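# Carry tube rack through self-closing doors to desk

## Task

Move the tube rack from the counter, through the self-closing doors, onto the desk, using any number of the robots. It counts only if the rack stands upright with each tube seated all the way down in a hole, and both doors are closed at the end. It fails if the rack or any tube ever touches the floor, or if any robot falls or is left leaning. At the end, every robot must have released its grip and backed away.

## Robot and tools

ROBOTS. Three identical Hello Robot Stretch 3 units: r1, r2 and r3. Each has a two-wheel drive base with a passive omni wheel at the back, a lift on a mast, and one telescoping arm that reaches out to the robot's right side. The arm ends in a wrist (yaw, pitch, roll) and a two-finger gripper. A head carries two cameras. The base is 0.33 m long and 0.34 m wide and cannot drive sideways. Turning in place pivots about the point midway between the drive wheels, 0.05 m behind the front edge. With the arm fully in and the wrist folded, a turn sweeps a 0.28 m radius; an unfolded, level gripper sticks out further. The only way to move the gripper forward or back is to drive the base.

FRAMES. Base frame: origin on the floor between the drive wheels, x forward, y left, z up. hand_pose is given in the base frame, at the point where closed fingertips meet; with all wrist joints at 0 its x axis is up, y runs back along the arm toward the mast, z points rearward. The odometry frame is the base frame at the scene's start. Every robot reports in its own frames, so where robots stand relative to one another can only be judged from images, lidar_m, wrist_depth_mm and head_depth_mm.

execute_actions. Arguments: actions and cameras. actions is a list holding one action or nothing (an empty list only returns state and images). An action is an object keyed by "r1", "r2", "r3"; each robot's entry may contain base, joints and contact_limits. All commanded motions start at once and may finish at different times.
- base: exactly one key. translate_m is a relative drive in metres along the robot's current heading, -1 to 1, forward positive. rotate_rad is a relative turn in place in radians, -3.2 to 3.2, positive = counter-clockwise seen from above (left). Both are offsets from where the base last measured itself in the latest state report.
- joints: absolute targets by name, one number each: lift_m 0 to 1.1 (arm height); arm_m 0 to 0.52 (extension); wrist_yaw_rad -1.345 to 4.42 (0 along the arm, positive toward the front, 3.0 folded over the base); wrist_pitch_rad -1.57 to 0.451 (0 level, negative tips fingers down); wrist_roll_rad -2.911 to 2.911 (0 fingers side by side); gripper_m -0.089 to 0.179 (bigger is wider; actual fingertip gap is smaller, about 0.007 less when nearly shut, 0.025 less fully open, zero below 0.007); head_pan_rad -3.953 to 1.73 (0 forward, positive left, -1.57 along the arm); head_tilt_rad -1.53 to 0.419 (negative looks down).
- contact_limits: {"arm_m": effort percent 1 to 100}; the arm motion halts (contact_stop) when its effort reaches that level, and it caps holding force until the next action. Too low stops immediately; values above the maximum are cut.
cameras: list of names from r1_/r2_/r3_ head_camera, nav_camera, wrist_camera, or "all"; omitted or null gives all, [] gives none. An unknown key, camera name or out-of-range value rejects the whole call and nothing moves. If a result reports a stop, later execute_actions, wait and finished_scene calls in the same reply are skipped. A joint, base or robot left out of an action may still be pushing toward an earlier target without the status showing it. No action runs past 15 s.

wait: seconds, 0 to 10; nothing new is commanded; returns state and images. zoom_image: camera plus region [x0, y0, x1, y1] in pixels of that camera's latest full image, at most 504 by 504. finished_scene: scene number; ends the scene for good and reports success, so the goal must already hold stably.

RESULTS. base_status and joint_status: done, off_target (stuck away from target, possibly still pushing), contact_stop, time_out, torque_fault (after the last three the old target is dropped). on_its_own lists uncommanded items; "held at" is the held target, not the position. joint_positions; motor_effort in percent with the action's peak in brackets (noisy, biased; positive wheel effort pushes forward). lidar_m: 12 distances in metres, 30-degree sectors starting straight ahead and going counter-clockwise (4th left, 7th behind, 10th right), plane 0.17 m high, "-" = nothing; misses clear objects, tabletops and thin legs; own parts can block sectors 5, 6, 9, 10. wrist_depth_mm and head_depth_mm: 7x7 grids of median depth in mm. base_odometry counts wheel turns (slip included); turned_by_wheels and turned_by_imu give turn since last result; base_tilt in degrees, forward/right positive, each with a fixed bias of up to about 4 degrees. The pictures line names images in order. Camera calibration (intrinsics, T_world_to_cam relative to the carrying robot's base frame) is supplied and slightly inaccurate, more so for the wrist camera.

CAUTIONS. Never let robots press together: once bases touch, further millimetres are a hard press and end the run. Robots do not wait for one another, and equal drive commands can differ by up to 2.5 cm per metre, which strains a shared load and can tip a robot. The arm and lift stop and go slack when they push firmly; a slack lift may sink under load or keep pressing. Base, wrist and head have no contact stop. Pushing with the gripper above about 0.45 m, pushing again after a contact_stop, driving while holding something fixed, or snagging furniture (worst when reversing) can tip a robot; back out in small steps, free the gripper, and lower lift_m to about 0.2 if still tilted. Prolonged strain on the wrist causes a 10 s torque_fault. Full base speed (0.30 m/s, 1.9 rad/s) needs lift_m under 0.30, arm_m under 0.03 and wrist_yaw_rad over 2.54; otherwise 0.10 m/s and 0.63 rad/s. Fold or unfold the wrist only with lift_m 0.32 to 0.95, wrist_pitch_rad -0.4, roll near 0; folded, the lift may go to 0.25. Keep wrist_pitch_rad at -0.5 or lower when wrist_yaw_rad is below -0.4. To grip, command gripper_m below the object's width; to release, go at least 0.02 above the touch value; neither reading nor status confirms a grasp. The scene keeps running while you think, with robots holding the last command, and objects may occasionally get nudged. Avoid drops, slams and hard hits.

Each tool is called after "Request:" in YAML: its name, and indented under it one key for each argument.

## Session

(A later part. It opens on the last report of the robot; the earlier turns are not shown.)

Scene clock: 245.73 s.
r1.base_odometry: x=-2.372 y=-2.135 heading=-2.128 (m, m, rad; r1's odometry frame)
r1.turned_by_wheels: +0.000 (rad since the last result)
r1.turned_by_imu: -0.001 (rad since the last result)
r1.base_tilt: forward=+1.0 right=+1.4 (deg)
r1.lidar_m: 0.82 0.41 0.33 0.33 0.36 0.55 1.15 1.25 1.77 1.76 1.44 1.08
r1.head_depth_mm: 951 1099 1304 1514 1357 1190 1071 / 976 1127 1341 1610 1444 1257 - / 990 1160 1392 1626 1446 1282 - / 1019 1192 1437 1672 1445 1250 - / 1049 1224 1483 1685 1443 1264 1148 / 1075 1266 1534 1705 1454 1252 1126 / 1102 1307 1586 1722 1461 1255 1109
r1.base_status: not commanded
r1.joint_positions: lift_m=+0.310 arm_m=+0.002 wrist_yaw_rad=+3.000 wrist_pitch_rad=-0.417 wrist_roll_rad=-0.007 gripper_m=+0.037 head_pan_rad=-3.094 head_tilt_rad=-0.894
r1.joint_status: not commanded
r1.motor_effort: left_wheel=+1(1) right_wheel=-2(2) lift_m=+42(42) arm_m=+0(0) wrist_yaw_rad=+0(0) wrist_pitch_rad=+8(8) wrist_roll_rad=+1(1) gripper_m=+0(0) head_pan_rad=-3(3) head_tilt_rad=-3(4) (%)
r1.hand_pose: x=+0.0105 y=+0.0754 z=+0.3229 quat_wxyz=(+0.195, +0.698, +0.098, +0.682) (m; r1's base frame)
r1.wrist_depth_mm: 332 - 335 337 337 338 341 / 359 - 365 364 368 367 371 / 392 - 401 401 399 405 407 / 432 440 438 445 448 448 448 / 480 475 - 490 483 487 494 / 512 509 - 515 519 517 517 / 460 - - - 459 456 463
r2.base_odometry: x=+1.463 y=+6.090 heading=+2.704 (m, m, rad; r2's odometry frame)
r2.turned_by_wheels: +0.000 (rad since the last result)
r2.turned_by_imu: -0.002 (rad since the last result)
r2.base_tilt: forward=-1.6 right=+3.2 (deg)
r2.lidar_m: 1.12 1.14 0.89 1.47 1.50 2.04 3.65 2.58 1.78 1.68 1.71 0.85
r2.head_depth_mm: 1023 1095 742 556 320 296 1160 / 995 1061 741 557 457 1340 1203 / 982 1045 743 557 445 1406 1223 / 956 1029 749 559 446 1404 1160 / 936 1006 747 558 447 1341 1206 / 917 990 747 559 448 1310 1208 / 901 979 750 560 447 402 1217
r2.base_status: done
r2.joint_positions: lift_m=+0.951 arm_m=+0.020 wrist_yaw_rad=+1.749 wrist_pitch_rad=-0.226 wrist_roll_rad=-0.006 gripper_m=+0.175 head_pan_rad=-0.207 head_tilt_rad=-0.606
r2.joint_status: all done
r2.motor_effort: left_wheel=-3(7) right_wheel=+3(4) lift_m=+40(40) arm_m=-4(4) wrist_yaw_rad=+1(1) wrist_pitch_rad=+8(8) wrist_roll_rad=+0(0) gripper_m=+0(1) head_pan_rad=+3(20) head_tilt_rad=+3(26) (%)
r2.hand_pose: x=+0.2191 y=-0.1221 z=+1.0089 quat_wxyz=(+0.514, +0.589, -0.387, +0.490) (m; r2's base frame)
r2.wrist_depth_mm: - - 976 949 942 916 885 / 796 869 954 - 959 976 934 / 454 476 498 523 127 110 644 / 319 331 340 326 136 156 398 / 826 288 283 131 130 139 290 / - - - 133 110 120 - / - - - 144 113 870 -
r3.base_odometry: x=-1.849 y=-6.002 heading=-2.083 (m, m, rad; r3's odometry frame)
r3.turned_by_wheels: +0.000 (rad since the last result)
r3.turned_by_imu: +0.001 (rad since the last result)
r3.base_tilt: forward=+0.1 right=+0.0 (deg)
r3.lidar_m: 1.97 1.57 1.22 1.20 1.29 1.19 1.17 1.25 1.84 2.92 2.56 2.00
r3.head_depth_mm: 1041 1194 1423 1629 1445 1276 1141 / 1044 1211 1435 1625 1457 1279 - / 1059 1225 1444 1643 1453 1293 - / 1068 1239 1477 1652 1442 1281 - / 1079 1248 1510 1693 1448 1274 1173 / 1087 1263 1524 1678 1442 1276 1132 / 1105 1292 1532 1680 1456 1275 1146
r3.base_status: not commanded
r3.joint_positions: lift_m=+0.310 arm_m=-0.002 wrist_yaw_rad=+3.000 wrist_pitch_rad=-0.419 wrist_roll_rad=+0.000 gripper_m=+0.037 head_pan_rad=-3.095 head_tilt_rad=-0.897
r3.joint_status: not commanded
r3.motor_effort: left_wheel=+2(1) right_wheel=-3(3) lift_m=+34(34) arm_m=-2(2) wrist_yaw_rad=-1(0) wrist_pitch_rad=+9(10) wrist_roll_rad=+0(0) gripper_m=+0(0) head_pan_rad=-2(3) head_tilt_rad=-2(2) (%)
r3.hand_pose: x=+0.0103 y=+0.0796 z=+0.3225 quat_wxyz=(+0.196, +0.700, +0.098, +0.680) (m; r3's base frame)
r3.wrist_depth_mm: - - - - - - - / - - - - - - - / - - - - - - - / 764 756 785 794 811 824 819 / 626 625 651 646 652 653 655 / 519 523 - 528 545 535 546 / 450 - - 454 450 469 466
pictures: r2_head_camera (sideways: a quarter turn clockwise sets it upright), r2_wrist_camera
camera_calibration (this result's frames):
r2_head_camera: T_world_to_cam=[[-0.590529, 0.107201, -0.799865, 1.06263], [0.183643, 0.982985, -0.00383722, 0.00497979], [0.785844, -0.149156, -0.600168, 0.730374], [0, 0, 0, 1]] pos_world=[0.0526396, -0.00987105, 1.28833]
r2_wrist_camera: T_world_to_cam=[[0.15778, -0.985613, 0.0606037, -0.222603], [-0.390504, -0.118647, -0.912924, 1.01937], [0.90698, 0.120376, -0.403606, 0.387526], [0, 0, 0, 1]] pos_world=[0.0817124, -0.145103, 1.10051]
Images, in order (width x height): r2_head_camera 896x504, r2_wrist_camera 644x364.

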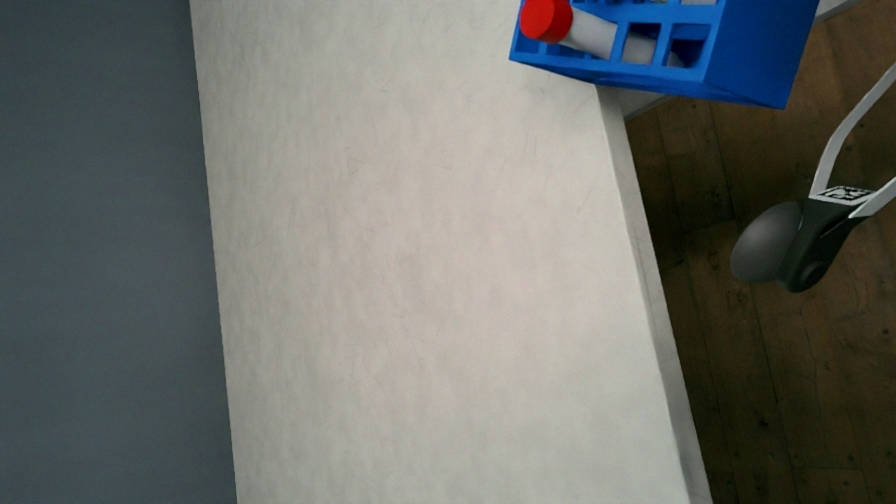

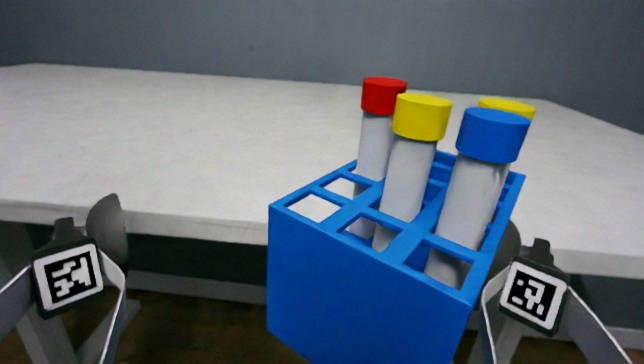

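Request:
execute_actions:
  actions:
    - {"r2":{"joints":{"gripper_m":0.06,"head_pan_rad":-0.5,"head_tilt_rad":-0.9}}}
  cameras: ["r2_wrist_camera","r2_head_camera"]

Request:
execute_actions:
  actions:
    - {"r2":{"joints":{"lift_m":0.98}}}
  cameras: []

Request:
execute_actions:
  actions:
    - {"r2":{"base":{"translate_m":0.25}}}
  cameras: []

Request:
execute_actions:
  actions:
    - {"r2":{"joints":{"lift_m":0.948}}}
  cameras: []

Request:
execute_actions:
  actions:
    - {"r2":{"joints":{"gripper_m":0.175}}}
  cameras: []

Request:
execute_actions:
  actions:
    - {"r2":{"joints":{"arm_m":0.06,"lift_m":0.94}}}
  cameras: ["r2_wrist_camera","r2_head_camera"]

Scene clock: 248.53 s.
r1.base_odometry: x=-2.372 y=-2.135 heading=-2.128 (m, m, rad; r1's odometry frame)
r1.turned_by_wheels: +0.000 (rad since the last result)
r1.turned_by_imu: -0.001 (rad since the last result)
r1.base_tilt: forward=+1.0 right=+1.3 (deg)
r1.lidar_m: 0.82 0.41 0.33 0.33 0.36 0.56 1.15 1.26 1.77 1.76 1.44 1.09
r1.head_depth_mm: 954 1103 1303 1512 1363 1198 1069 / 978 1129 1341 1598 1443 1257 - / 994 1165 1397 1629 1459 1285 - / 1016 1193 1433 1655 1452 1253 - / 1053 1230 1481 1685 1450 1254 1146 / 1069 1274 1540 1710 1456 1255 1123 / 1102 1296 1596 1715 1455 1255 1110
r1.base_status: not commanded
r1.joint_positions: lift_m=+0.310 arm_m=+0.002 wrist_yaw_rad=+3.000 wrist_pitch_rad=-0.417 wrist_roll_rad=-0.007 gripper_m=+0.037 head_pan_rad=-3.094 head_tilt_rad=-0.894
r1.joint_status: not commanded
r1.motor_effort: left_wheel=+1(1) right_wheel=-3(2) lift_m=+42(42) arm_m=+0(1) wrist_yaw_rad=+0(0) wrist_pitch_rad=+8(8) wrist_roll_rad=+1(0) gripper_m=+1(0) head_pan_rad=-3(2) head_tilt_rad=-3(4) (%)
r1.hand_pose: x=+0.0105 y=+0.0754 z=+0.3229 quat_wxyz=(+0.195, +0.698, +0.098, +0.682) (m; r1's base frame)
r1.wrist_depth_mm: 330 - 336 335 337 339 340 / 362 - 363 368 365 368 373 / 392 - 398 400 400 403 406 / 436 442 440 441 448 448 449 / 478 480 - 489 483 494 495 / 515 511 - 507 521 518 522 / 465 - - - 461 456 458
r2.base_odometry: x=+1.463 y=+6.090 heading=+2.704 (m, m, rad; r2's odometry frame)
r2.turned_by_wheels: +0.000 (rad since the last result)
r2.turned_by_imu: +0.000 (rad since the last result)
r2.base_tilt: forward=-1.6 right=+3.2 (deg)
r2.lidar_m: 1.12 1.14 0.90 1.47 1.50 2.04 3.65 2.59 1.78 1.68 1.72 0.86
r2.head_depth_mm: 695 560 1751 1586 1419 1187 1104 / 697 563 486 311 1333 1205 1105 / 703 565 388 304 1315 1234 1114 / 705 567 376 326 1318 1221 1111 / 709 570 476 445 1362 1231 1119 / 712 571 477 426 1387 1248 1120 / 713 575 478 413 1406 1239 1118
r2.base_status: not commanded
r2.joint_positions: lift_m=+0.951 arm_m=+0.020 wrist_yaw_rad=+1.749 wrist_pitch_rad=-0.226 wrist_roll_rad=-0.006 gripper_m=+0.061 head_pan_rad=-0.493 head_tilt_rad=-0.888
r2.joint_status: all done
r2.motor_effort: left_wheel=-3(3) right_wheel=+3(3) lift_m=+40(40) arm_m=-4(4) wrist_yaw_rad=+0(1) wrist_pitch_rad=+8(9) wrist_roll_rad=+0(0) gripper_m=-20(95) head_pan_rad=-3(21) head_tilt_rad=-6(28) (%)
r2.hand_pose: x=+0.2191 y=-0.1221 z=+1.0089 quat_wxyz=(+0.514, +0.589, -0.387, +0.490) (m; r2's base frame)
r2.wrist_depth_mm: - - 984 951 921 902 890 / 809 885 965 971 982 950 939 / 452 475 496 131 118 608 646 / 319 327 335 148 131 385 404 / - 288 124 134 130 282 290 / - - 130 111 105 704 - / 963 - 142 119 - - -
r3.base_odometry: x=-1.849 y=-6.002 heading=-2.083 (m, m, rad; r3's odometry frame)
r3.turned_by_wheels: +0.000 (rad since the last result)
r3.turned_by_imu: +0.001 (rad since the last result)
r3.base_tilt: forward=+0.1 right=+0.0 (deg)
r3.lidar_m: 1.97 1.57 1.23 1.20 1.29 1.19 1.17 1.25 1.84 2.92 2.57 2.00
r3.head_depth_mm: 1036 1193 1415 1631 1458 1275 1139 / 1048 1216 1444 1644 1452 1278 - / 1058 1226 1452 1643 1448 1281 - / 1067 1240 1472 1651 1457 1279 - / 1085 1254 1498 1671 1456 1281 1172 / 1090 1267 1520 1692 1450 1275 1134 / 1103 1285 1543 1691 1452 1271 1139
r3.base_status: not commanded
r3.joint_positions: lift_m=+0.310 arm_m=-0.002 wrist_yaw_rad=+3.000 wrist_pitch_rad=-0.419 wrist_roll_rad=+0.000 gripper_m=+0.037 head_pan_rad=-3.095 head_tilt_rad=-0.897
r3.joint_status: not commanded
r3.motor_effort: left_wheel=+2(2) right_wheel=-3(4) lift_m=+33(34) arm_m=-2(2) wrist_yaw_rad=-1(1) wrist_pitch_rad=+10(10) wrist_roll_rad=+1(0) gripper_m=+0(0) head_pan_rad=-3(2) head_tilt_rad=-2(2) (%)
r3.hand_pose: x=+0.0103 y=+0.0796 z=+0.3225 quat_wxyz=(+0.196, +0.700, +0.098, +0.680) (m; r3's base frame)
r3.wrist_depth_mm: - - - - - - - / - - - - - - - / - - - - - - - / 759 753 782 803 803 821 833 / 615 623 659 638 647 645 657 / 513 526 - 535 552 538 552 / 453 - - 460 445 465 466
pictures: r2_head_camera (sideways: a quarter turn clockwise sets it upright), r2_wrist_camera
camera_calibration (this result's frames):
r2_head_camera: T_world_to_cam=[[-0.711815, 0.363449, -0.60102, 0.804239], [0.453023, 0.891495, 0.00256928, -0.00500422], [0.53674, -0.270447, -0.79923, 0.990792], [0, 0, 0, 1]] pos_world=[0.0429382, -0.0198815, 1.27525]
r2_wrist_camera: T_world_to_cam=[[0.157942, -0.985587, 0.0606091, -0.222595], [-0.390501, -0.118719, -0.912916, 1.01935], [0.906953, 0.12052, -0.403623, 0.387567], [0, 0, 0, 1]] pos_world=[0.0817093, -0.14508, 1.1005]
Images, in order (width x height): r2_head_camera 896x504, r2_wrist_camera 644x364.

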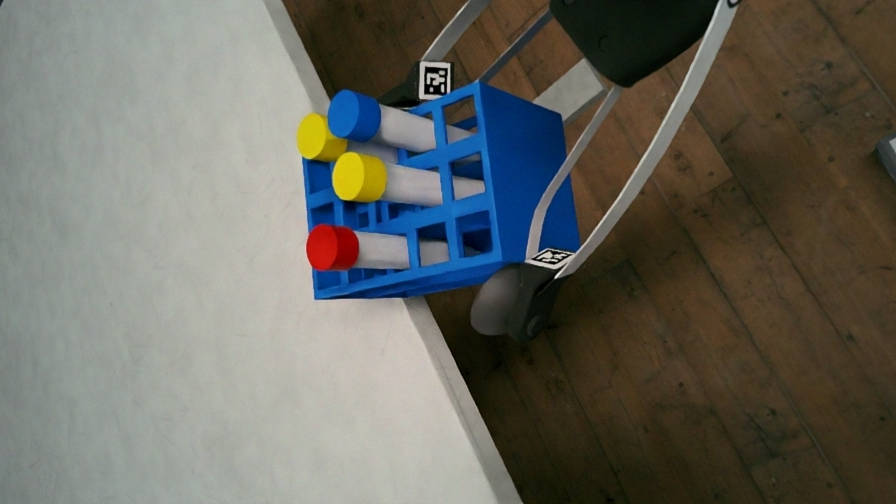

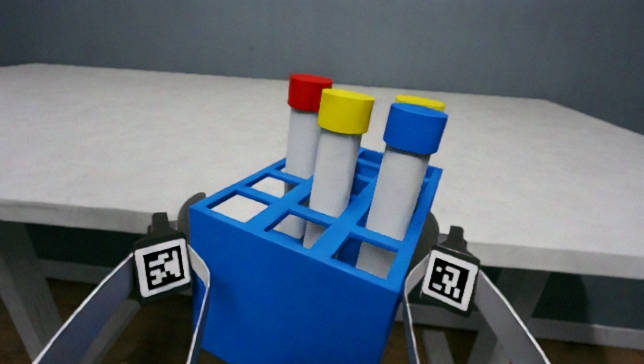

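Scene clock: 249.57 s.
r1.base_odometry: x=-2.372 y=-2.135 heading=-2.128 (m, m, rad; r1's odometry frame)
r1.turned_by_wheels: +0.000 (rad since the last result)
r1.turned_by_imu: +0.000 (rad since the last result)
r1.base_tilt: forward=+1.0 right=+1.4 (deg)
r1.lidar_m: 0.82 0.41 0.33 0.33 0.36 0.55 1.15 1.26 1.78 1.76 1.44 1.08
r1.head_depth_mm: 952 1102 1303 1507 1371 1198 1076 / 972 1135 1344 1602 1459 1252 - / 994 1160 1393 1631 1450 1272 - / 1022 1193 1425 1673 1449 1252 - / 1049 1229 1484 1686 1454 1248 1142 / 1070 1259 1528 1706 1458 1251 1127 / 1102 1301 1593 1717 1457 1268 1107
r1.base_status: not commanded
r1.joint_positions: lift_m=+0.310 arm_m=+0.002 wrist_yaw_rad=+3.000 wrist_pitch_rad=-0.417 wrist_roll_rad=-0.007 gripper_m=+0.037 head_pan_rad=-3.094 head_tilt_rad=-0.894
r1.joint_status: not commanded
r1.motor_effort: left_wheel=+1(0) right_wheel=-2(2) lift_m=+42(42) arm_m=+0(0) wrist_yaw_rad=+1(1) wrist_pitch_rad=+8(8) wrist_roll_rad=+1(1) gripper_m=+0(0) head_pan_rad=-3(3) head_tilt_rad=-3(3) (%)
r1.hand_pose: x=+0.0105 y=+0.0754 z=+0.3229 quat_wxyz=(+0.195, +0.698, +0.098, +0.682) (m; r1's base frame)
r1.wrist_depth_mm: 331 - 334 335 337 338 341 / 361 - 360 365 366 370 368 / 393 - 395 399 403 406 404 / 432 438 437 442 446 447 454 / 480 481 - 486 483 496 492 / 511 517 - 512 524 518 519 / 458 - - - 460 455 459
r2.base_odometry: x=+1.463 y=+6.090 heading=+2.704 (m, m, rad; r2's odometry frame)
r2.turned_by_wheels: +0.000 (rad since the last result)
r2.turned_by_imu: +0.000 (rad since the last result)
r2.base_tilt: forward=-1.6 right=+3.2 (deg)
r2.lidar_m: 1.12 1.14 0.90 1.47 1.49 2.04 3.65 2.59 1.79 1.68 1.72 0.86
r2.head_depth_mm: 697 561 1743 1527 1422 1202 1113 / 696 563 291 295 1340 1226 1106 / 702 565 346 288 1343 1233 1114 / 706 568 299 321 1347 1242 1113 / 710 572 464 434 1388 1240 1115 / 710 573 476 426 1387 1229 1112 / 714 573 478 412 1406 1237 1116
r2.base_status: not commanded
r2.joint_positions: lift_m=+0.980 arm_m=+0.020 wrist_yaw_rad=+1.749 wrist_pitch_rad=-0.227 wrist_roll_rad=-0.006 gripper_m=+0.061 head_pan_rad=-0.493 head_tilt_rad=-0.888
r2.joint_status: all done
r2.motor_effort: left_wheel=-3(3) right_wheel=+3(4) lift_m=+49(52) arm_m=-4(4) wrist_yaw_rad=+1(1) wrist_pitch_rad=+9(9) wrist_roll_rad=+0(0) gripper_m=-20(21) head_pan_rad=-2(2) head_tilt_rad=-6(7) (%)
r2.hand_pose: x=+0.2191 y=-0.1221 z=+1.0375 quat_wxyz=(+0.514, +0.589, -0.387, +0.490) (m; r2's base frame)
r2.wrist_depth_mm: - - 989 946 935 898 905 / 965 - - - 995 969 933 / 539 561 602 131 118 709 974 / 377 389 397 149 132 453 472 / 305 308 124 135 130 334 345 / - - 129 111 105 287 284 / 955 - 142 119 - - -
r3.base_odometry: x=-1.849 y=-6.002 heading=-2.083 (m, m, rad; r3's odometry frame)
r3.turned_by_wheels: +0.000 (rad since the last result)
r3.turned_by_imu: +0.000 (rad since the last result)
r3.base_tilt: forward=+0.1 right=+0.0 (deg)
r3.lidar_m: 1.97 1.57 1.23 1.20 1.29 1.19 1.17 1.25 1.84 2.91 2.57 2.00
r3.head_depth_mm: 1039 1204 1412 1621 1443 1270 1149 / 1051 1202 1434 1642 1456 1274 - / 1055 1228 1436 1641 1446 1294 - / 1074 1246 1477 1659 1447 1274 - / 1081 1257 1490 1677 1447 1273 1175 / 1088 1259 1523 1691 1441 1277 1146 / 1104 1289 1538 1684 1452 1282 1136
r3.base_status: not commanded
r3.joint_positions: lift_m=+0.310 arm_m=-0.002 wrist_yaw_rad=+3.000 wrist_pitch_rad=-0.419 wrist_roll_rad=+0.000 gripper_m=+0.037 head_pan_rad=-3.095 head_tilt_rad=-0.897
r3.joint_status: not commanded
r3.motor_effort: left_wheel=+1(1) right_wheel=-3(4) lift_m=+34(34) arm_m=-1(2) wrist_yaw_rad=-1(1) wrist_pitch_rad=+10(10) wrist_roll_rad=+1(0) gripper_m=+0(0) head_pan_rad=-2(2) head_tilt_rad=-2(2) (%)
r3.hand_pose: x=+0.0103 y=+0.0796 z=+0.3225 quat_wxyz=(+0.196, +0.700, +0.098, +0.680) (m; r3's base frame)
r3.wrist_depth_mm: - - - - - - - / - - - - - - - / - - - - - - - / 758 752 780 788 813 803 835 / 620 630 654 637 635 640 653 / 516 523 - 535 541 550 540 / 451 - - 459 446 465 466
pictures: none
No camera images: the call's "cameras" was empty. Leave "cameras" out to get every camera's image.

Scene clock: 253.00 s.
r1.base_odometry: x=-2.372 y=-2.135 heading=-2.128 (m, m, rad; r1's odometry frame)
r1.turned_by_wheels: +0.000 (rad since the last result)
r1.turned_by_imu: -0.001 (rad since the last result)
r1.base_tilt: forward=+0.9 right=+1.3 (deg)
r1.lidar_m: 0.82 0.41 0.33 0.33 0.36 0.56 1.14 1.25 1.78 1.76 1.44 1.08
r1.head_depth_mm: 953 1095 1311 1519 1368 1186 1075 / 973 1130 1343 1596 1440 1257 - / 990 1158 1393 1613 1444 1284 - / 1019 1188 1429 1671 1453 1255 - / 1051 1225 1476 1684 1454 1250 1146 / 1072 1252 1541 1728 1459 1261 1125 / 1096 1298 1588 1711 1460 1256 1113
r1.base_status: not commanded
r1.joint_positions: lift_m=+0.310 arm_m=+0.002 wrist_yaw_rad=+3.000 wrist_pitch_rad=-0.417 wrist_roll_rad=-0.007 gripper_m=+0.037 head_pan_rad=-3.094 head_tilt_rad=-0.894
r1.joint_status: not commanded
r1.motor_effort: left_wheel=+1(1) right_wheel=-2(2) lift_m=+42(42) arm_m=+0(0) wrist_yaw_rad=+1(1) wrist_pitch_rad=+8(8) wrist_roll_rad=+1(1) gripper_m=+0(1) head_pan_rad=-3(2) head_tilt_rad=-4(4) (%)
r1.hand_pose: x=+0.0105 y=+0.0754 z=+0.3229 quat_wxyz=(+0.195, +0.698, +0.098, +0.682) (m; r1's base frame)
r1.wrist_depth_mm: 333 - 331 335 338 341 341 / 363 - 366 363 366 372 368 / 396 - 398 397 400 405 404 / 432 441 437 440 444 445 453 / 487 477 - 486 484 490 491 / 506 509 - 511 521 514 525 / 460 - - - 460 459 462
r2.base_odometry: x=+1.237 y=+6.196 heading=+2.704 (m, m, rad; r2's odometry frame)
r2.turned_by_wheels: +0.000 (rad since the last result)
r2.turned_by_imu: +0.001 (rad since the last result)
r2.base_tilt: forward=-1.6 right=+3.3 (deg)
r2.lidar_m: 0.87 0.89 0.76 1.49 1.52 1.96 3.89 2.56 1.77 1.66 0.67 0.70
r2.head_depth_mm: 692 560 470 395 366 314 1102 / 696 565 292 295 349 315 1075 / 699 565 346 287 343 316 293 / 705 567 300 321 344 317 290 / 709 568 464 417 357 318 290 / 712 570 477 408 358 318 291 / 714 573 478 409 358 319 291
r2.base_status: done
r2.joint_positions: lift_m=+0.980 arm_m=+0.020 wrist_yaw_rad=+1.749 wrist_pitch_rad=-0.227 wrist_roll_rad=-0.006 gripper_m=+0.061 head_pan_rad=-0.493 head_tilt_rad=-0.889
r2.joint_status: not commanded
r2.motor_effort: left_wheel=-3(4) right_wheel=+3(9) lift_m=+49(49) arm_m=-4(4) wrist_yaw_rad=+1(1) wrist_pitch_rad=+9(9) wrist_roll_rad=+0(0) gripper_m=-19(20) head_pan_rad=-2(3) head_tilt_rad=-5(6) (%)
r2.hand_pose: x=+0.2191 y=-0.1221 z=+1.0375 quat_wxyz=(+0.514, +0.589, -0.387, +0.490) (m; r2's base frame)
r2.wrist_depth_mm: 792 760 749 725 702 689 676 / 824 818 800 760 745 735 725 / 540 571 596 131 118 720 746 / 380 388 403 149 131 452 473 / 289 307 124 135 130 334 341 / 234 228 129 111 106 267 270 / 203 200 142 119 206 216 222
r3.base_odometry: x=-1.849 y=-6.002 heading=-2.083 (m, m, rad; r3's odometry frame)
r3.turned_by_wheels: +0.000 (rad since the last result)
r3.turned_by_imu: +0.001 (rad since the last result)
r3.base_tilt: forward=+0.1 right=+0.0 (deg)
r3.lidar_m: 1.96 1.57 1.22 1.21 1.29 1.19 1.17 1.25 1.84 2.91 2.57 2.00
r3.head_depth_mm: 1039 1191 1414 1634 1454 1282 1135 / 1050 1206 1428 1637 1461 1274 - / 1063 1228 1452 1637 1454 1300 - / 1069 1237 1473 1649 1451 1271 - / 1081 1255 1497 1666 1452 1289 1175 / 1089 1272 1505 1688 1447 1281 1143 / 1100 1288 1545 1675 1453 1274 1143
r3.base_status: not commanded
r3.joint_positions: lift_m=+0.310 arm_m=-0.002 wrist_yaw_rad=+3.000 wrist_pitch_rad=-0.419 wrist_roll_rad=+0.000 gripper_m=+0.037 head_pan_rad=-3.095 head_tilt_rad=-0.897
r3.joint_status: not commanded
r3.motor_effort: left_wheel=+2(2) right_wheel=-4(4) lift_m=+34(34) arm_m=-1(2) wrist_yaw_rad=-1(0) wrist_pitch_rad=+10(10) wrist_roll_rad=+1(0) gripper_m=+1(0) head_pan_rad=-1(2) head_tilt_rad=-3(2) (%)
r3.hand_pose: x=+0.0103 y=+0.0796 z=+0.3225 quat_wxyz=(+0.196, +0.700, +0.098, +0.680) (m; r3's base frame)
r3.wrist_depth_mm: - - - - - - - / - - - - - - - / - - - - - - - / 776 765 795 795 809 816 818 / 619 624 653 636 642 653 653 / 528 526 - 538 549 539 552 / 450 - - 458 450 463 469
pictures: none
No camera images: the call's "cameras" was empty. Leave "cameras" out to get every camera's image.

Scene clock: 254.10 s.
r1.base_odometry: x=-2.372 y=-2.135 heading=-2.128 (m, m, rad; r1's odometry frame)
r1.turned_by_wheels: +0.000 (rad since the last result)
r1.turned_by_imu: +0.000 (rad since the last result)
r1.base_tilt: forward=+0.9 right=+1.3 (deg)
r1.lidar_m: 0.82 0.41 0.33 0.33 0.36 0.55 1.15 1.25 1.78 1.76 1.44 1.08
r1.head_depth_mm: 952 1101 1297 1518 1362 1196 1075 / 977 1131 1352 1597 1440 1254 - / 991 1159 1387 1626 1453 1279 - / 1023 1195 1449 1663 1450 1254 - / 1045 1228 1485 1694 1451 1260 1151 / 1076 1262 1528 1715 1446 1259 1124 / 1102 1307 1589 1712 1451 1258 1106
r1.base_status: not commanded
r1.joint_positions: lift_m=+0.310 arm_m=+0.002 wrist_yaw_rad=+3.000 wrist_pitch_rad=-0.417 wrist_roll_rad=-0.007 gripper_m=+0.037 head_pan_rad=-3.094 head_tilt_rad=-0.894
r1.joint_status: not commanded
r1.motor_effort: left_wheel=+0(0) right_wheel=-3(2) lift_m=+42(42) arm_m=+0(0) wrist_yaw_rad=+0(0) wrist_pitch_rad=+8(8) wrist_roll_rad=+0(1) gripper_m=+0(1) head_pan_rad=-2(3) head_tilt_rad=-4(3) (%)
r1.hand_pose: x=+0.0105 y=+0.0754 z=+0.3229 quat_wxyz=(+0.195, +0.698, +0.098, +0.682) (m; r1's base frame)
r1.wrist_depth_mm: 331 - 335 335 336 340 342 / 360 - 360 366 366 369 371 / 397 - 396 400 406 403 407 / 433 442 438 442 440 446 448 / 483 482 - 489 487 495 495 / 513 513 - 511 520 520 524 / 456 - - - 456 453 460
r2.base_odometry: x=+1.237 y=+6.196 heading=+2.704 (m, m, rad; r2's odometry frame)
r2.turned_by_wheels: +0.000 (rad since the last result)
r2.turned_by_imu: +0.000 (rad since the last result)
r2.base_tilt: forward=-1.6 right=+3.2 (deg)
r2.lidar_m: 0.87 0.89 0.76 1.49 1.52 1.96 3.89 2.55 1.76 1.66 0.67 0.70
r2.head_depth_mm: 693 560 468 406 366 310 1107 / 697 563 465 310 351 313 1079 / 705 564 380 305 342 316 293 / 705 568 365 325 344 316 290 / 708 571 475 411 350 317 290 / 710 571 476 409 357 318 291 / 711 573 478 410 358 318 291
r2.base_status: not commanded
r2.joint_positions: lift_m=+0.948 arm_m=+0.020 wrist_yaw_rad=+1.749 wrist_pitch_rad=-0.218 wrist_roll_rad=-0.006 gripper_m=+0.061 head_pan_rad=-0.493 head_tilt_rad=-0.889
r2.joint_status: all done
r2.motor_effort: left_wheel=-3(3) right_wheel=+4(3) lift_m=+39(42) arm_m=-4(4) wrist_yaw_rad=+1(1) wrist_pitch_rad=+6(9) wrist_roll_rad=+0(0) gripper_m=-20(20) head_pan_rad=-2(3) head_tilt_rad=-6(6) (%)
r2.hand_pose: x=+0.2198 y=-0.1219 z=+1.0080 quat_wxyz=(+0.511, +0.587, -0.390, +0.492) (m; r2's base frame)
r2.wrist_depth_mm: 773 772 745 732 708 689 671 / 813 804 781 756 739 736 715 / 459 485 510 129 116 619 661 / 320 331 335 148 128 386 402 / 242 257 124 138 128 281 289 / 197 191 129 111 134 223 226 / - 167 144 119 173 180 184
r3.base_odometry: x=-1.849 y=-6.002 heading=-2.083 (m, m, rad; r3's odometry frame)
r3.turned_by_wheels: +0.000 (rad since the last result)
r3.turned_by_imu: +0.000 (rad since the last result)
r3.base_tilt: forward=+0.1 right=+0.0 (deg)
r3.lidar_m: 1.96 1.57 1.23 1.21 1.29 1.19 1.17 1.25 1.84 2.92 2.56 2.00
r3.head_depth_mm: 1040 1200 1413 1621 1455 1281 1140 / 1044 1212 1435 1638 1467 1270 - / 1057 1227 1464 1652 1443 1287 - / 1069 1241 1482 1658 1448 1275 - / 1079 1251 1495 1681 1453 1278 1177 / 1089 1273 1512 1678 1446 1279 1140 / 1104 1294 1543 1669 1450 1275 1139
r3.base_status: not commanded
r3.joint_positions: lift_m=+0.310 arm_m=-0.002 wrist_yaw_rad=+3.000 wrist_pitch_rad=-0.419 wrist_roll_rad=+0.000 gripper_m=+0.037 head_pan_rad=-3.095 head_tilt_rad=-0.897
r3.joint_status: not commanded
r3.motor_effort: left_wheel=+3(2) right_wheel=-4(4) lift_m=+34(34) arm_m=-1(2) wrist_yaw_rad=-1(1) wrist_pitch_rad=+10(9) wrist_roll_rad=+0(0) gripper_m=+0(0) head_pan_rad=-1(3) head_tilt_rad=-3(2) (%)
r3.hand_pose: x=+0.0103 y=+0.0796 z=+0.3225 quat_wxyz=(+0.196, +0.700, +0.098, +0.680) (m; r3's base frame)
r3.wrist_depth_mm: - - - - - - - / - - - - - - - / - - - - - - - / 756 748 783 801 815 811 814 / 618 628 652 636 641 646 653 / 527 521 - 526 542 543 542 / 445 - - 458 444 465 471
pictures: none
No camera images: the call's "cameras" was empty. Leave "cameras" out to get every camera's image.

Scene clock: 255.73 s.
r1.base_odometry: x=-2.372 y=-2.135 heading=-2.128 (m, m, rad; r1's odometry frame)
r1.turned_by_wheels: +0.000 (rad since the last result)
r1.turned_by_imu: +0.000 (rad since the last result)
r1.base_tilt: forward=+0.9 right=+1.4 (deg)
r1.lidar_m: 0.82 0.41 0.33 0.33 0.36 0.55 1.14 1.25 1.78 1.76 1.44 1.08
r1.head_depth_mm: 951 1105 1302 1506 1377 1189 1073 / 976 1129 1339 1597 1449 1254 - / 989 1160 1388 1615 1448 1286 - / 1020 1195 1439 1667 1457 1257 - / 1043 1229 1483 1684 1459 1254 1148 / 1071 1261 1540 1716 1440 1257 1129 / 1102 1302 1598 1718 1455 1260 1108
r1.base_status: not commanded
r1.joint_positions: lift_m=+0.310 arm_m=+0.002 wrist_yaw_rad=+3.000 wrist_pitch_rad=-0.417 wrist_roll_rad=-0.007 gripper_m=+0.037 head_pan_rad=-3.094 head_tilt_rad=-0.894
r1.joint_status: not commanded
r1.motor_effort: left_wheel=+2(1) right_wheel=-2(2) lift_m=+42(42) arm_m=+0(0) wrist_yaw_rad=+1(1) wrist_pitch_rad=+8(8) wrist_roll_rad=+1(1) gripper_m=+0(1) head_pan_rad=-2(3) head_tilt_rad=-3(3) (%)
r1.hand_pose: x=+0.0105 y=+0.0754 z=+0.3229 quat_wxyz=(+0.195, +0.698, +0.098, +0.682) (m; r1's base frame)
r1.wrist_depth_mm: 332 - 333 338 339 337 340 / 362 - 362 367 366 370 371 / 393 - 396 402 404 403 408 / 438 441 438 437 443 444 453 / 480 480 - 483 488 496 493 / 509 513 - 508 523 516 521 / 458 - - - 457 457 463
r2.base_odometry: x=+1.237 y=+6.196 heading=+2.704 (m, m, rad; r2's odometry frame)
r2.turned_by_wheels: +0.000 (rad since the last result)
r2.turned_by_imu: +0.000 (rad since the last result)
r2.base_tilt: forward=-1.6 right=+3.2 (deg)
r2.lidar_m: 0.87 0.89 0.76 1.49 1.52 1.96 3.89 2.56 1.77 1.66 0.67 0.70
r2.head_depth_mm: 693 561 469 381 367 315 1108 / 696 562 306 316 349 315 1075 / 698 565 346 323 348 316 293 / 703 568 463 399 355 316 290 / 707 570 476 407 370 317 290 / 713 571 477 409 358 318 291 / 715 573 478 409 358 318 291
r2.base_status: not commanded
r2.joint_positions: lift_m=+0.948 arm_m=+0.020 wrist_yaw_rad=+1.749 wrist_pitch_rad=-0.221 wrist_roll_rad=-0.006 gripper_m=+0.175 head_pan_rad=-0.493 head_tilt_rad=-0.889
r2.joint_status: all done
r2.motor_effort: left_wheel=-3(3) right_wheel=+3(3) lift_m=+40(39) arm_m=-4(4) wrist_yaw_rad=+1(1) wrist_pitch_rad=+7(7) wrist_roll_rad=+0(0) gripper_m=+0(90) head_pan_rad=-3(4) head_tilt_rad=-5(6) (%)
r2.hand_pose: x=+0.2195 y=-0.1220 z=+1.0070 quat_wxyz=(+0.512, +0.588, -0.389, +0.491) (m; r2's base frame)
r2.wrist_depth_mm: 787 761 745 732 709 699 678 / 824 789 783 780 750 722 719 / 445 472 497 486 122 120 642 / 317 327 339 310 132 194 400 / 252 249 252 132 129 129 286 / - 198 201 126 110 110 226 / 164 167 169 137 111 175 184
r3.base_odometry: x=-1.849 y=-6.002 heading=-2.083 (m, m, rad; r3's odometry frame)
r3.turned_by_wheels: +0.000 (rad since the last result)
r3.turned_by_imu: +0.000 (rad since the last result)
r3.base_tilt: forward=+0.2 right=+0.1 (deg)
r3.lidar_m: 1.97 1.57 1.22 1.21 1.29 1.18 1.17 1.25 1.84 2.92 2.56 2.00
r3.head_depth_mm: 1037 1199 1420 1629 1452 1273 1141 / 1056 1211 1430 1643 1451 1283 - / 1063 1227 1466 1634 1450 1295 - / 1073 1245 1474 1655 1449 1278 - / 1078 1251 1497 1685 1448 1277 1174 / 1082 1260 1526 1672 1442 1278 1145 / 1099 1284 1544 1678 1447 1279 1149
r3.base_status: not commanded
r3.joint_positions: lift_m=+0.310 arm_m=-0.002 wrist_yaw_rad=+3.000 wrist_pitch_rad=-0.419 wrist_roll_rad=+0.000 gripper_m=+0.037 head_pan_rad=-3.095 head_tilt_rad=-0.897
r3.joint_status: not commanded
r3.motor_effort: left_wheel=+2(2) right_wheel=-3(4) lift_m=+34(35) arm_m=-2(2) wrist_yaw_rad=-1(1) wrist_pitch_rad=+10(10) wrist_roll_rad=+0(0) gripper_m=+0(0) head_pan_rad=+0(2) head_tilt_rad=-2(2) (%)
r3.hand_pose: x=+0.0103 y=+0.0796 z=+0.3225 quat_wxyz=(+0.196, +0.700, +0.098, +0.680) (m; r3's base frame)
r3.wrist_depth_mm: - - - - - - - / - - - - - - - / - - - - - - - / 771 759 780 792 799 789 830 / 616 624 657 648 648 642 659 / 520 524 - 531 554 539 544 / 448 - - 463 444 464 462
pictures: none
No camera images: the call's "cameras" was empty. Leave "cameras" out to get every camera's image.

Scene clock: 257.10 s.
r1.base_odometry: x=-2.372 y=-2.135 heading=-2.128 (m, m, rad; r1's odometry frame)
r1.turned_by_wheels: +0.000 (rad since the last result)
r1.turned_by_imu: +0.000 (rad since the last result)
r1.base_tilt: forward=+1.0 right=+1.4 (deg)
r1.lidar_m: 0.82 0.41 0.33 0.33 0.36 0.55 1.14 1.25 1.78 1.76 1.44 1.08
r1.head_depth_mm: 955 1104 1307 1501 1368 1196 1076 / 973 1134 1355 1604 1457 1247 - / 996 1163 1386 1648 1445 1277 - / 1020 1192 1429 1667 1447 1256 - / 1043 1226 1485 1693 1453 1252 1141 / 1074 1268 1537 1719 1449 1255 1130 / 1099 1301 1596 1724 1458 1263 1116
r1.base_status: not commanded
r1.joint_positions: lift_m=+0.310 arm_m=+0.002 wrist_yaw_rad=+3.000 wrist_pitch_rad=-0.417 wrist_roll_rad=-0.007 gripper_m=+0.037 head_pan_rad=-3.094 head_tilt_rad=-0.894
r1.joint_status: not commanded
r1.motor_effort: left_wheel=+0(1) right_wheel=-2(2) lift_m=+42(42) arm_m=+0(0) wrist_yaw_rad=+1(1) wrist_pitch_rad=+8(8) wrist_roll_rad=+1(1) gripper_m=+1(0) head_pan_rad=-3(3) head_tilt_rad=-3(4) (%)
r1.hand_pose: x=+0.0105 y=+0.0754 z=+0.3229 quat_wxyz=(+0.195, +0.698, +0.098, +0.682) (m; r1's base frame)
r1.wrist_depth_mm: 333 - 333 335 335 337 342 / 359 - 363 364 370 373 371 / 394 - 398 400 401 404 407 / 436 442 441 441 439 448 450 / 478 476 - 486 492 493 497 / 515 510 - 509 521 521 519 / 460 - - - 458 460 456
r2.base_odometry: x=+1.237 y=+6.196 heading=+2.704 (m, m, rad; r2's odometry frame)
r2.turned_by_wheels: +0.000 (rad since the last result)
r2.turned_by_imu: +0.000 (rad since the last result)
r2.base_tilt: forward=-1.6 right=+3.2 (deg)
r2.lidar_m: 0.87 0.89 0.76 1.49 1.52 1.96 3.89 2.55 1.77 1.66 0.67 0.70
r2.head_depth_mm: 696 560 469 395 353 315 1109 / 699 562 325 318 349 316 1082 / 705 565 347 323 349 316 293 / 704 566 474 398 344 318 290 / 708 569 475 408 351 317 290 / 709 572 476 409 357 317 290 / 712 573 478 410 358 319 291
r2.base_status: not commanded
r2.joint_positions: lift_m=+0.940 arm_m=+0.060 wrist_yaw_rad=+1.749 wrist_pitch_rad=-0.221 wrist_roll_rad=-0.006 gripper_m=+0.175 head_pan_rad=-0.493 head_tilt_rad=-0.889
r2.joint_status: all done
r2.motor_effort: left_wheel=-3(3) right_wheel=+4(3) lift_m=+39(40) arm_m=+3(3) wrist_yaw_rad=+1(1) wrist_pitch_rad=+7(7) wrist_roll_rad=+0(0) gripper_m=+0(0) head_pan_rad=-3(2) head_tilt_rad=-6(6) (%)
r2.hand_pose: x=+0.2195 y=-0.1614 z=+0.9991 quat_wxyz=(+0.512, +0.588, -0.389, +0.491) (m; r2's base frame)
r2.wrist_depth_mm: 784 767 757 727 710 701 682 / 804 797 786 154 742 736 714 / 430 454 478 127 137 570 617 / 300 311 282 134 164 358 377 / 239 234 126 125 217 276 271 / - 189 135 109 195 198 213 / 155 159 149 119 168 169 173
r3.base_odometry: x=-1.849 y=-6.002 heading=-2.083 (m, m, rad; r3's odometry frame)
r3.turned_by_wheels: +0.000 (rad since the last result)
r3.turned_by_imu: +0.000 (rad since the last result)
r3.base_tilt: forward=+0.1 right=+0.1 (deg)
r3.lidar_m: 1.97 1.57 1.22 1.21 1.29 1.18 1.17 1.25 1.84 2.92 2.56 2.00
r3.head_depth_mm: 1039 1192 1418 1622 1455 1272 1134 / 1048 1207 1440 1631 1443 1272 - / 1056 1233 1453 1645 1455 1283 - / 1078 1251 1475 1660 1444 1274 - / 1077 1251 1504 1665 1452 1278 1178 / 1082 1264 1518 1684 1458 1270 1144 / 1102 1278 1540 1688 1447 1269 1133
r3.base_status: not commanded
r3.joint_positions: lift_m=+0.310 arm_m=-0.002 wrist_yaw_rad=+3.000 wrist_pitch_rad=-0.419 wrist_roll_rad=+0.000 gripper_m=+0.037 head_pan_rad=-3.095 head_tilt_rad=-0.897
r3.joint_status: not commanded
r3.motor_effort: left_wheel=+2(2) right_wheel=-4(4) lift_m=+33(35) arm_m=-2(1) wrist_yaw_rad=-1(1) wrist_pitch_rad=+10(10) wrist_roll_rad=+1(0) gripper_m=+0(0) head_pan_rad=-3(3) head_tilt_rad=-2(2) (%)
r3.hand_pose: x=+0.0103 y=+0.0796 z=+0.3225 quat_wxyz=(+0.196, +0.700, +0.098, +0.680) (m; r3's base frame)
r3.wrist_depth_mm: - - - - - - - / - - - - - - - / - - - - - - - / 763 755 792 799 798 803 823 / 614 620 655 626 652 655 660 / 515 522 - 531 546 539 546 / 448 - - 455 451 464 472
pictures: r2_head_camera (sideways: a quarter turn clockwise sets it upright), r2_wrist_camera
camera_calibration (this result's frames):
r2_head_camera: T_world_to_cam=[[-0.711946, 0.363653, -0.600741, 0.803876], [0.453155, 0.891428, 0.00257717, -0.00501531], [0.536454, -0.270394, -0.79944, 0.991066], [0, 0, 0, 1]] pos_world=[0.042927, -0.0198825, 1.27523]
r2_wrist_camera: T_world_to_cam=[[0.157635, -0.985642, 0.0605124, -0.260737], [-0.385869, -0.117887, -0.914991, 1.00714], [0.908987, 0.120885, -0.398911, 0.382923], [0, 0, 0, 1]] pos_world=[0.0816539, -0.184553, 1.09006]
Images, in order (width x height): r2_head_camera 896x504, r2_wrist_camera 644x364.

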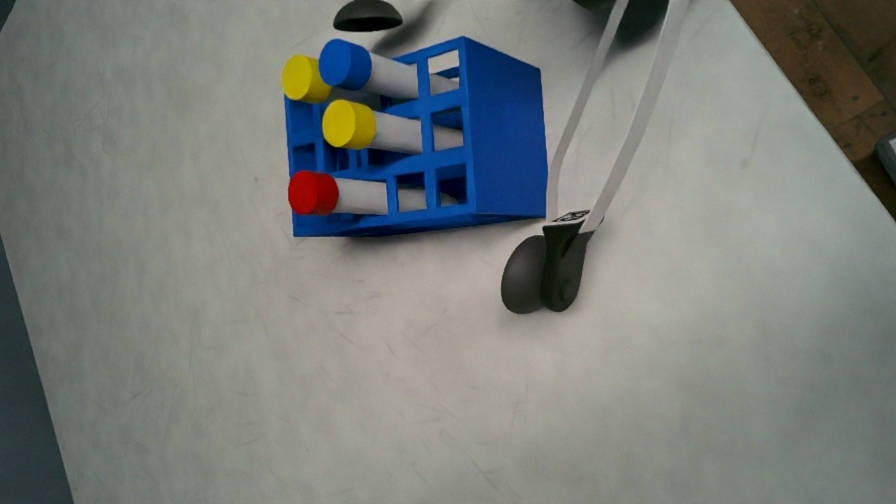

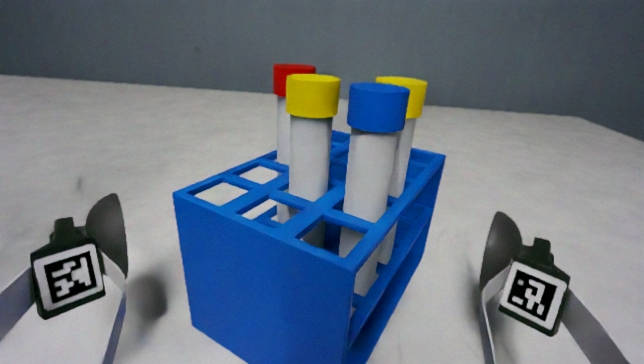

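Request:
execute_actions:
  actions:
    - {"r2":{"base":{"translate_m":-0.07}}}
  cameras: ["r2_wrist_camera"]

Request:
execute_actions:
  actions:
    - {"r2":{"base":{"translate_m":-0.15}}}
  cameras: ["r2_wrist_camera"]

Scene clock: 259.50 s.
r1.base_odometry: x=-2.372 y=-2.135 heading=-2.128 (m, m, rad; r1's odometry frame)
r1.turned_by_wheels: +0.000 (rad since the last result)
r1.turned_by_imu: +0.000 (rad since the last result)
r1.base_tilt: forward=+1.0 right=+1.3 (deg)
r1.lidar_m: 0.82 0.41 0.33 0.33 0.36 0.55 1.14 1.25 1.77 1.76 1.44 1.09
r1.head_depth_mm: 952 1101 1306 1513 1370 1197 1073 / 976 1131 1339 1596 1442 1251 - / 993 1160 1380 1626 1441 1272 - / 1021 1200 1436 1667 1453 1254 - / 1046 1226 1477 1683 1448 1253 1146 / 1074 1261 1527 1714 1448 1268 1125 / 1104 1294 1592 1723 1468 1253 1113
r1.base_status: not commanded
r1.joint_positions: lift_m=+0.310 arm_m=+0.002 wrist_yaw_rad=+3.000 wrist_pitch_rad=-0.417 wrist_roll_rad=-0.007 gripper_m=+0.037 head_pan_rad=-3.094 head_tilt_rad=-0.894
r1.joint_status: not commanded
r1.motor_effort: left_wheel=+0(0) right_wheel=-2(2) lift_m=+42(42) arm_m=+0(0) wrist_yaw_rad=+1(0) wrist_pitch_rad=+8(8) wrist_roll_rad=+0(1) gripper_m=-1(0) head_pan_rad=-3(3) head_tilt_rad=-3(3) (%)
r1.hand_pose: x=+0.0105 y=+0.0754 z=+0.3229 quat_wxyz=(+0.195, +0.698, +0.098, +0.682) (m; r1's base frame)
r1.wrist_depth_mm: 333 - 336 336 337 340 342 / 360 - 364 367 371 366 372 / 393 - 397 398 401 401 405 / 432 436 440 441 443 443 444 / 477 478 - 486 488 493 495 / 507 509 - 506 522 516 516 / 459 - - - 459 454 460
r2.base_odometry: x=+1.300 y=+6.167 heading=+2.703 (m, m, rad; r2's odometry frame)
r2.turned_by_wheels: +0.000 (rad since the last result)
r2.turned_by_imu: -0.001 (rad since the last result)
r2.base_tilt: forward=-1.6 right=+3.2 (deg)
r2.lidar_m: 0.94 0.96 0.79 1.48 1.51 2.06 3.82 2.56 1.78 1.67 0.73 0.72
r2.head_depth_mm: 695 561 475 403 373 1218 1107 / 697 565 460 397 361 1228 1112 / 703 565 347 383 355 1186 1108 / 705 568 375 391 344 333 1106 / 708 568 476 408 351 319 1116 / 708 571 476 408 357 318 1087 / 711 573 478 409 359 319 296
r2.base_status: done
r2.joint_positions: lift_m=+0.940 arm_m=+0.060 wrist_yaw_rad=+1.749 wrist_pitch_rad=-0.221 wrist_roll_rad=-0.006 gripper_m=+0.175 head_pan_rad=-0.493 head_tilt_rad=-0.889
r2.joint_status: not commanded
r2.motor_effort: left_wheel=-3(8) right_wheel=+3(5) lift_m=+39(39) arm_m=+4(3) wrist_yaw_rad=+0(1) wrist_pitch_rad=+7(7) wrist_roll_rad=+0(0) gripper_m=+1(0) head_pan_rad=-3(3) head_tilt_rad=-5(5) (%)
r2.hand_pose: x=+0.2195 y=-0.1614 z=+0.9991 quat_wxyz=(+0.512, +0.588, -0.389, +0.491) (m; r2's base frame)
r2.wrist_depth_mm: 853 823 820 794 777 753 747 / 776 874 841 223 807 797 783 / 427 450 478 201 249 574 618 / 299 309 283 177 286 358 376 / 239 236 228 190 247 276 272 / - 188 193 191 203 197 215 / 155 158 161 164 167 170 173
r3.base_odometry: x=-1.849 y=-6.002 heading=-2.083 (m, m, rad; r3's odometry frame)
r3.turned_by_wheels: +0.000 (rad since the last result)
r3.turned_by_imu: +0.001 (rad since the last result)
r3.base_tilt: forward=+0.1 right=+0.0 (deg)
r3.lidar_m: 1.97 1.57 1.23 1.21 1.29 1.19 1.17 1.25 1.84 2.92 2.56 2.00
r3.head_depth_mm: 1037 1197 1413 1630 1462 1273 1131 / 1052 1210 1432 1634 1455 1275 - / 1064 1230 1462 1638 1445 1283 - / 1072 1235 1476 1653 1446 1280 - / 1084 1260 1489 1673 1447 1285 1176 / 1088 1271 1512 1681 1444 1284 1140 / 1107 1288 1543 1679 1461 1271 1140
r3.base_status: not commanded
r3.joint_positions: lift_m=+0.310 arm_m=-0.002 wrist_yaw_rad=+3.000 wrist_pitch_rad=-0.419 wrist_roll_rad=+0.000 gripper_m=+0.037 head_pan_rad=-3.095 head_tilt_rad=-0.897
r3.joint_status: not commanded
r3.motor_effort: left_wheel=+1(1) right_wheel=-3(4) lift_m=+34(34) arm_m=-2(2) wrist_yaw_rad=-1(1) wrist_pitch_rad=+10(10) wrist_roll_rad=+0(0) gripper_m=+0(0) head_pan_rad=-1(3) head_tilt_rad=-2(2) (%)
r3.hand_pose: x=+0.0103 y=+0.0796 z=+0.3225 quat_wxyz=(+0.196, +0.700, +0.098, +0.680) (m; r3's base frame)
r3.wrist_depth_mm: - - - - - - - / - - - - - - - / - - - - - - - / 766 753 784 789 805 814 827 / 606 625 661 637 650 648 657 / 520 524 - 534 548 543 553 / 452 - - 459 448 463 463
pictures: r2_wrist_camera
camera_calibration (this result's frames):
r2_wrist_camera: T_world_to_cam=[[0.157635, -0.985642, 0.0605125, -0.260737], [-0.385869, -0.117888, -0.914991, 1.00714], [0.908987, 0.120885, -0.398911, 0.382923], [0, 0, 0, 1]] pos_world=[0.0816539, -0.184553, 1.09006]
Images, in order (width x height): r2_wrist_camera 644x364.

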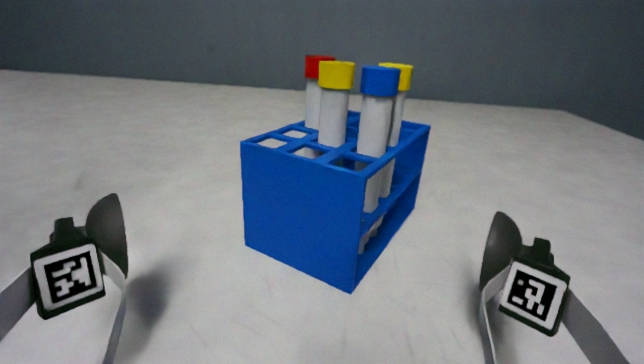

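Scene clock: 262.10 s.
r1.base_odometry: x=-2.372 y=-2.135 heading=-2.128 (m, m, rad; r1's odometry frame)
r1.turned_by_wheels: +0.000 (rad since the last result)
r1.turned_by_imu: -0.001 (rad since the last result)
r1.base_tilt: forward=+1.0 right=+1.2 (deg)
r1.lidar_m: 0.82 0.41 0.33 0.33 0.36 0.55 1.15 1.26 1.78 1.76 1.44 1.08
r1.head_depth_mm: 950 1102 1292 1505 1368 1191 1073 / 976 1127 1338 1604 1445 1251 - / 990 1161 1388 1628 1461 1285 - / 1019 1197 1430 1677 1452 1258 - / 1044 1221 1490 1676 1455 1259 1146 / 1072 1262 1541 1734 1455 1253 1129 / 1099 1299 1570 1713 1452 1263 1110
r1.base_status: not commanded
r1.joint_positions: lift_m=+0.310 arm_m=+0.002 wrist_yaw_rad=+3.000 wrist_pitch_rad=-0.417 wrist_roll_rad=-0.007 gripper_m=+0.037 head_pan_rad=-3.094 head_tilt_rad=-0.894
r1.joint_status: not commanded
r1.motor_effort: left_wheel=+0(0) right_wheel=-2(2) lift_m=+42(42) arm_m=+0(0) wrist_yaw_rad=+0(1) wrist_pitch_rad=+8(8) wrist_roll_rad=+1(0) gripper_m=+1(1) head_pan_rad=-3(2) head_tilt_rad=-3(3) (%)
r1.hand_pose: x=+0.0105 y=+0.0754 z=+0.3229 quat_wxyz=(+0.195, +0.698, +0.098, +0.682) (m; r1's base frame)
r1.wrist_depth_mm: 330 - 335 336 338 339 341 / 359 - 362 364 367 366 371 / 395 - 397 397 403 402 408 / 436 438 446 443 443 447 451 / 477 479 - 488 487 497 493 / 515 509 - 505 518 519 524 / 457 - - - 455 457 456
r2.base_odometry: x=+1.436 y=+6.103 heading=+2.703 (m, m, rad; r2's odometry frame)
r2.turned_by_wheels: +0.000 (rad since the last result)
r2.turned_by_imu: -0.001 (rad since the last result)
r2.base_tilt: forward=-1.6 right=+3.2 (deg)
r2.lidar_m: 1.09 1.11 0.88 1.47 1.50 2.04 3.68 2.59 1.79 1.68 1.67 0.83
r2.head_depth_mm: 692 561 494 1563 1374 1214 1110 / 699 562 482 1579 1366 1230 1112 / 701 565 473 1386 1387 1233 1114 / 702 445 463 1489 1341 1227 1113 / 707 440 464 424 1368 1243 1113 / 713 556 475 409 1395 1239 1115 / 712 572 477 410 1345 1243 1121
r2.base_status: done
r2.joint_positions: lift_m=+0.940 arm_m=+0.060 wrist_yaw_rad=+1.749 wrist_pitch_rad=-0.221 wrist_roll_rad=-0.006 gripper_m=+0.175 head_pan_rad=-0.493 head_tilt_rad=-0.889
r2.joint_status: not commanded
r2.motor_effort: left_wheel=-2(7) right_wheel=+3(4) lift_m=+40(40) arm_m=+3(3) wrist_yaw_rad=+1(1) wrist_pitch_rad=+7(7) wrist_roll_rad=+0(0) gripper_m=+0(0) head_pan_rad=-2(3) head_tilt_rad=-6(7) (%)
r2.hand_pose: x=+0.2195 y=-0.1614 z=+0.9991 quat_wxyz=(+0.512, +0.588, -0.389, +0.491) (m; r2's base frame)
r2.wrist_depth_mm: - 972 951 929 921 891 860 / 766 841 929 707 923 931 917 / 430 449 472 330 448 575 616 / 298 309 321 328 346 365 375 / 265 258 256 253 257 276 273 / - - - - - 790 244 / - - - - - - -
r3.base_odometry: x=-1.849 y=-6.002 heading=-2.083 (m, m, rad; r3's odometry frame)
r3.turned_by_wheels: +0.000 (rad since the last result)
r3.turned_by_imu: +0.001 (rad since the last result)
r3.base_tilt: forward=+0.1 right=+0.1 (deg)
r3.lidar_m: 1.97 1.57 1.22 1.21 1.29 1.19 1.17 1.25 1.84 2.92 2.57 2.00
r3.head_depth_mm: 1036 1200 1412 1616 1452 1274 1144 / 1054 1200 1445 1620 1443 1282 - / 1056 1225 1460 1638 1452 1294 - / 1069 1232 1481 1650 1454 1281 - / 1080 1248 1503 1680 1452 1269 1180 / 1093 1264 1521 1686 1456 1277 1144 / 1106 1292 1549 1668 1461 1275 1144
r3.base_status: not commanded
r3.joint_positions: lift_m=+0.310 arm_m=-0.002 wrist_yaw_rad=+3.000 wrist_pitch_rad=-0.419 wrist_roll_rad=+0.000 gripper_m=+0.037 head_pan_rad=-3.095 head_tilt_rad=-0.897
r3.joint_status: not commanded
r3.motor_effort: left_wheel=+2(2) right_wheel=-3(3) lift_m=+34(34) arm_m=-2(2) wrist_yaw_rad=-1(1) wrist_pitch_rad=+10(10) wrist_roll_rad=+0(0) gripper_m=+0(0) head_pan_rad=-2(3) head_tilt_rad=-2(3) (%)
r3.hand_pose: x=+0.0103 y=+0.0796 z=+0.3225 quat_wxyz=(+0.196, +0.700, +0.098, +0.680) (m; r3's base frame)
r3.wrist_depth_mm: - - - - - - - / - - - - - - - / - - - - - - - / 762 752 781 799 817 822 827 / 623 625 652 640 645 642 650 / 521 529 - 529 549 538 545 / 451 - - 458 448 462 469
pictures: r2_wrist_camera
camera_calibration (this result's frames):
r2_wrist_camera: T_world_to_cam=[[0.157635, -0.985642, 0.0605125, -0.260737], [-0.385869, -0.117887, -0.914991, 1.00714], [0.908987, 0.120885, -0.398911, 0.382923], [0, 0, 0, 1]] pos_world=[0.0816539, -0.184553, 1.09006]
Images, in order (width x height): r2_wrist_camera 644x364.

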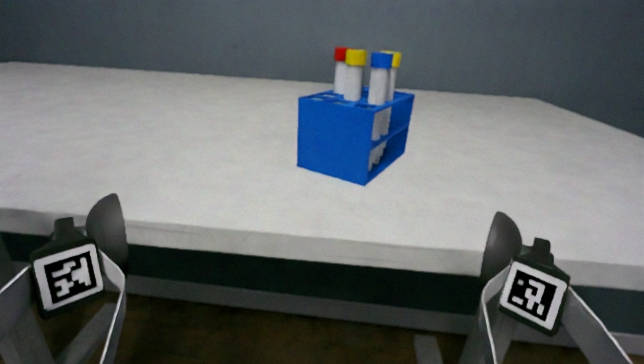

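Request:
finished_scene:
  scene: 2

The scene is finished: the task was done.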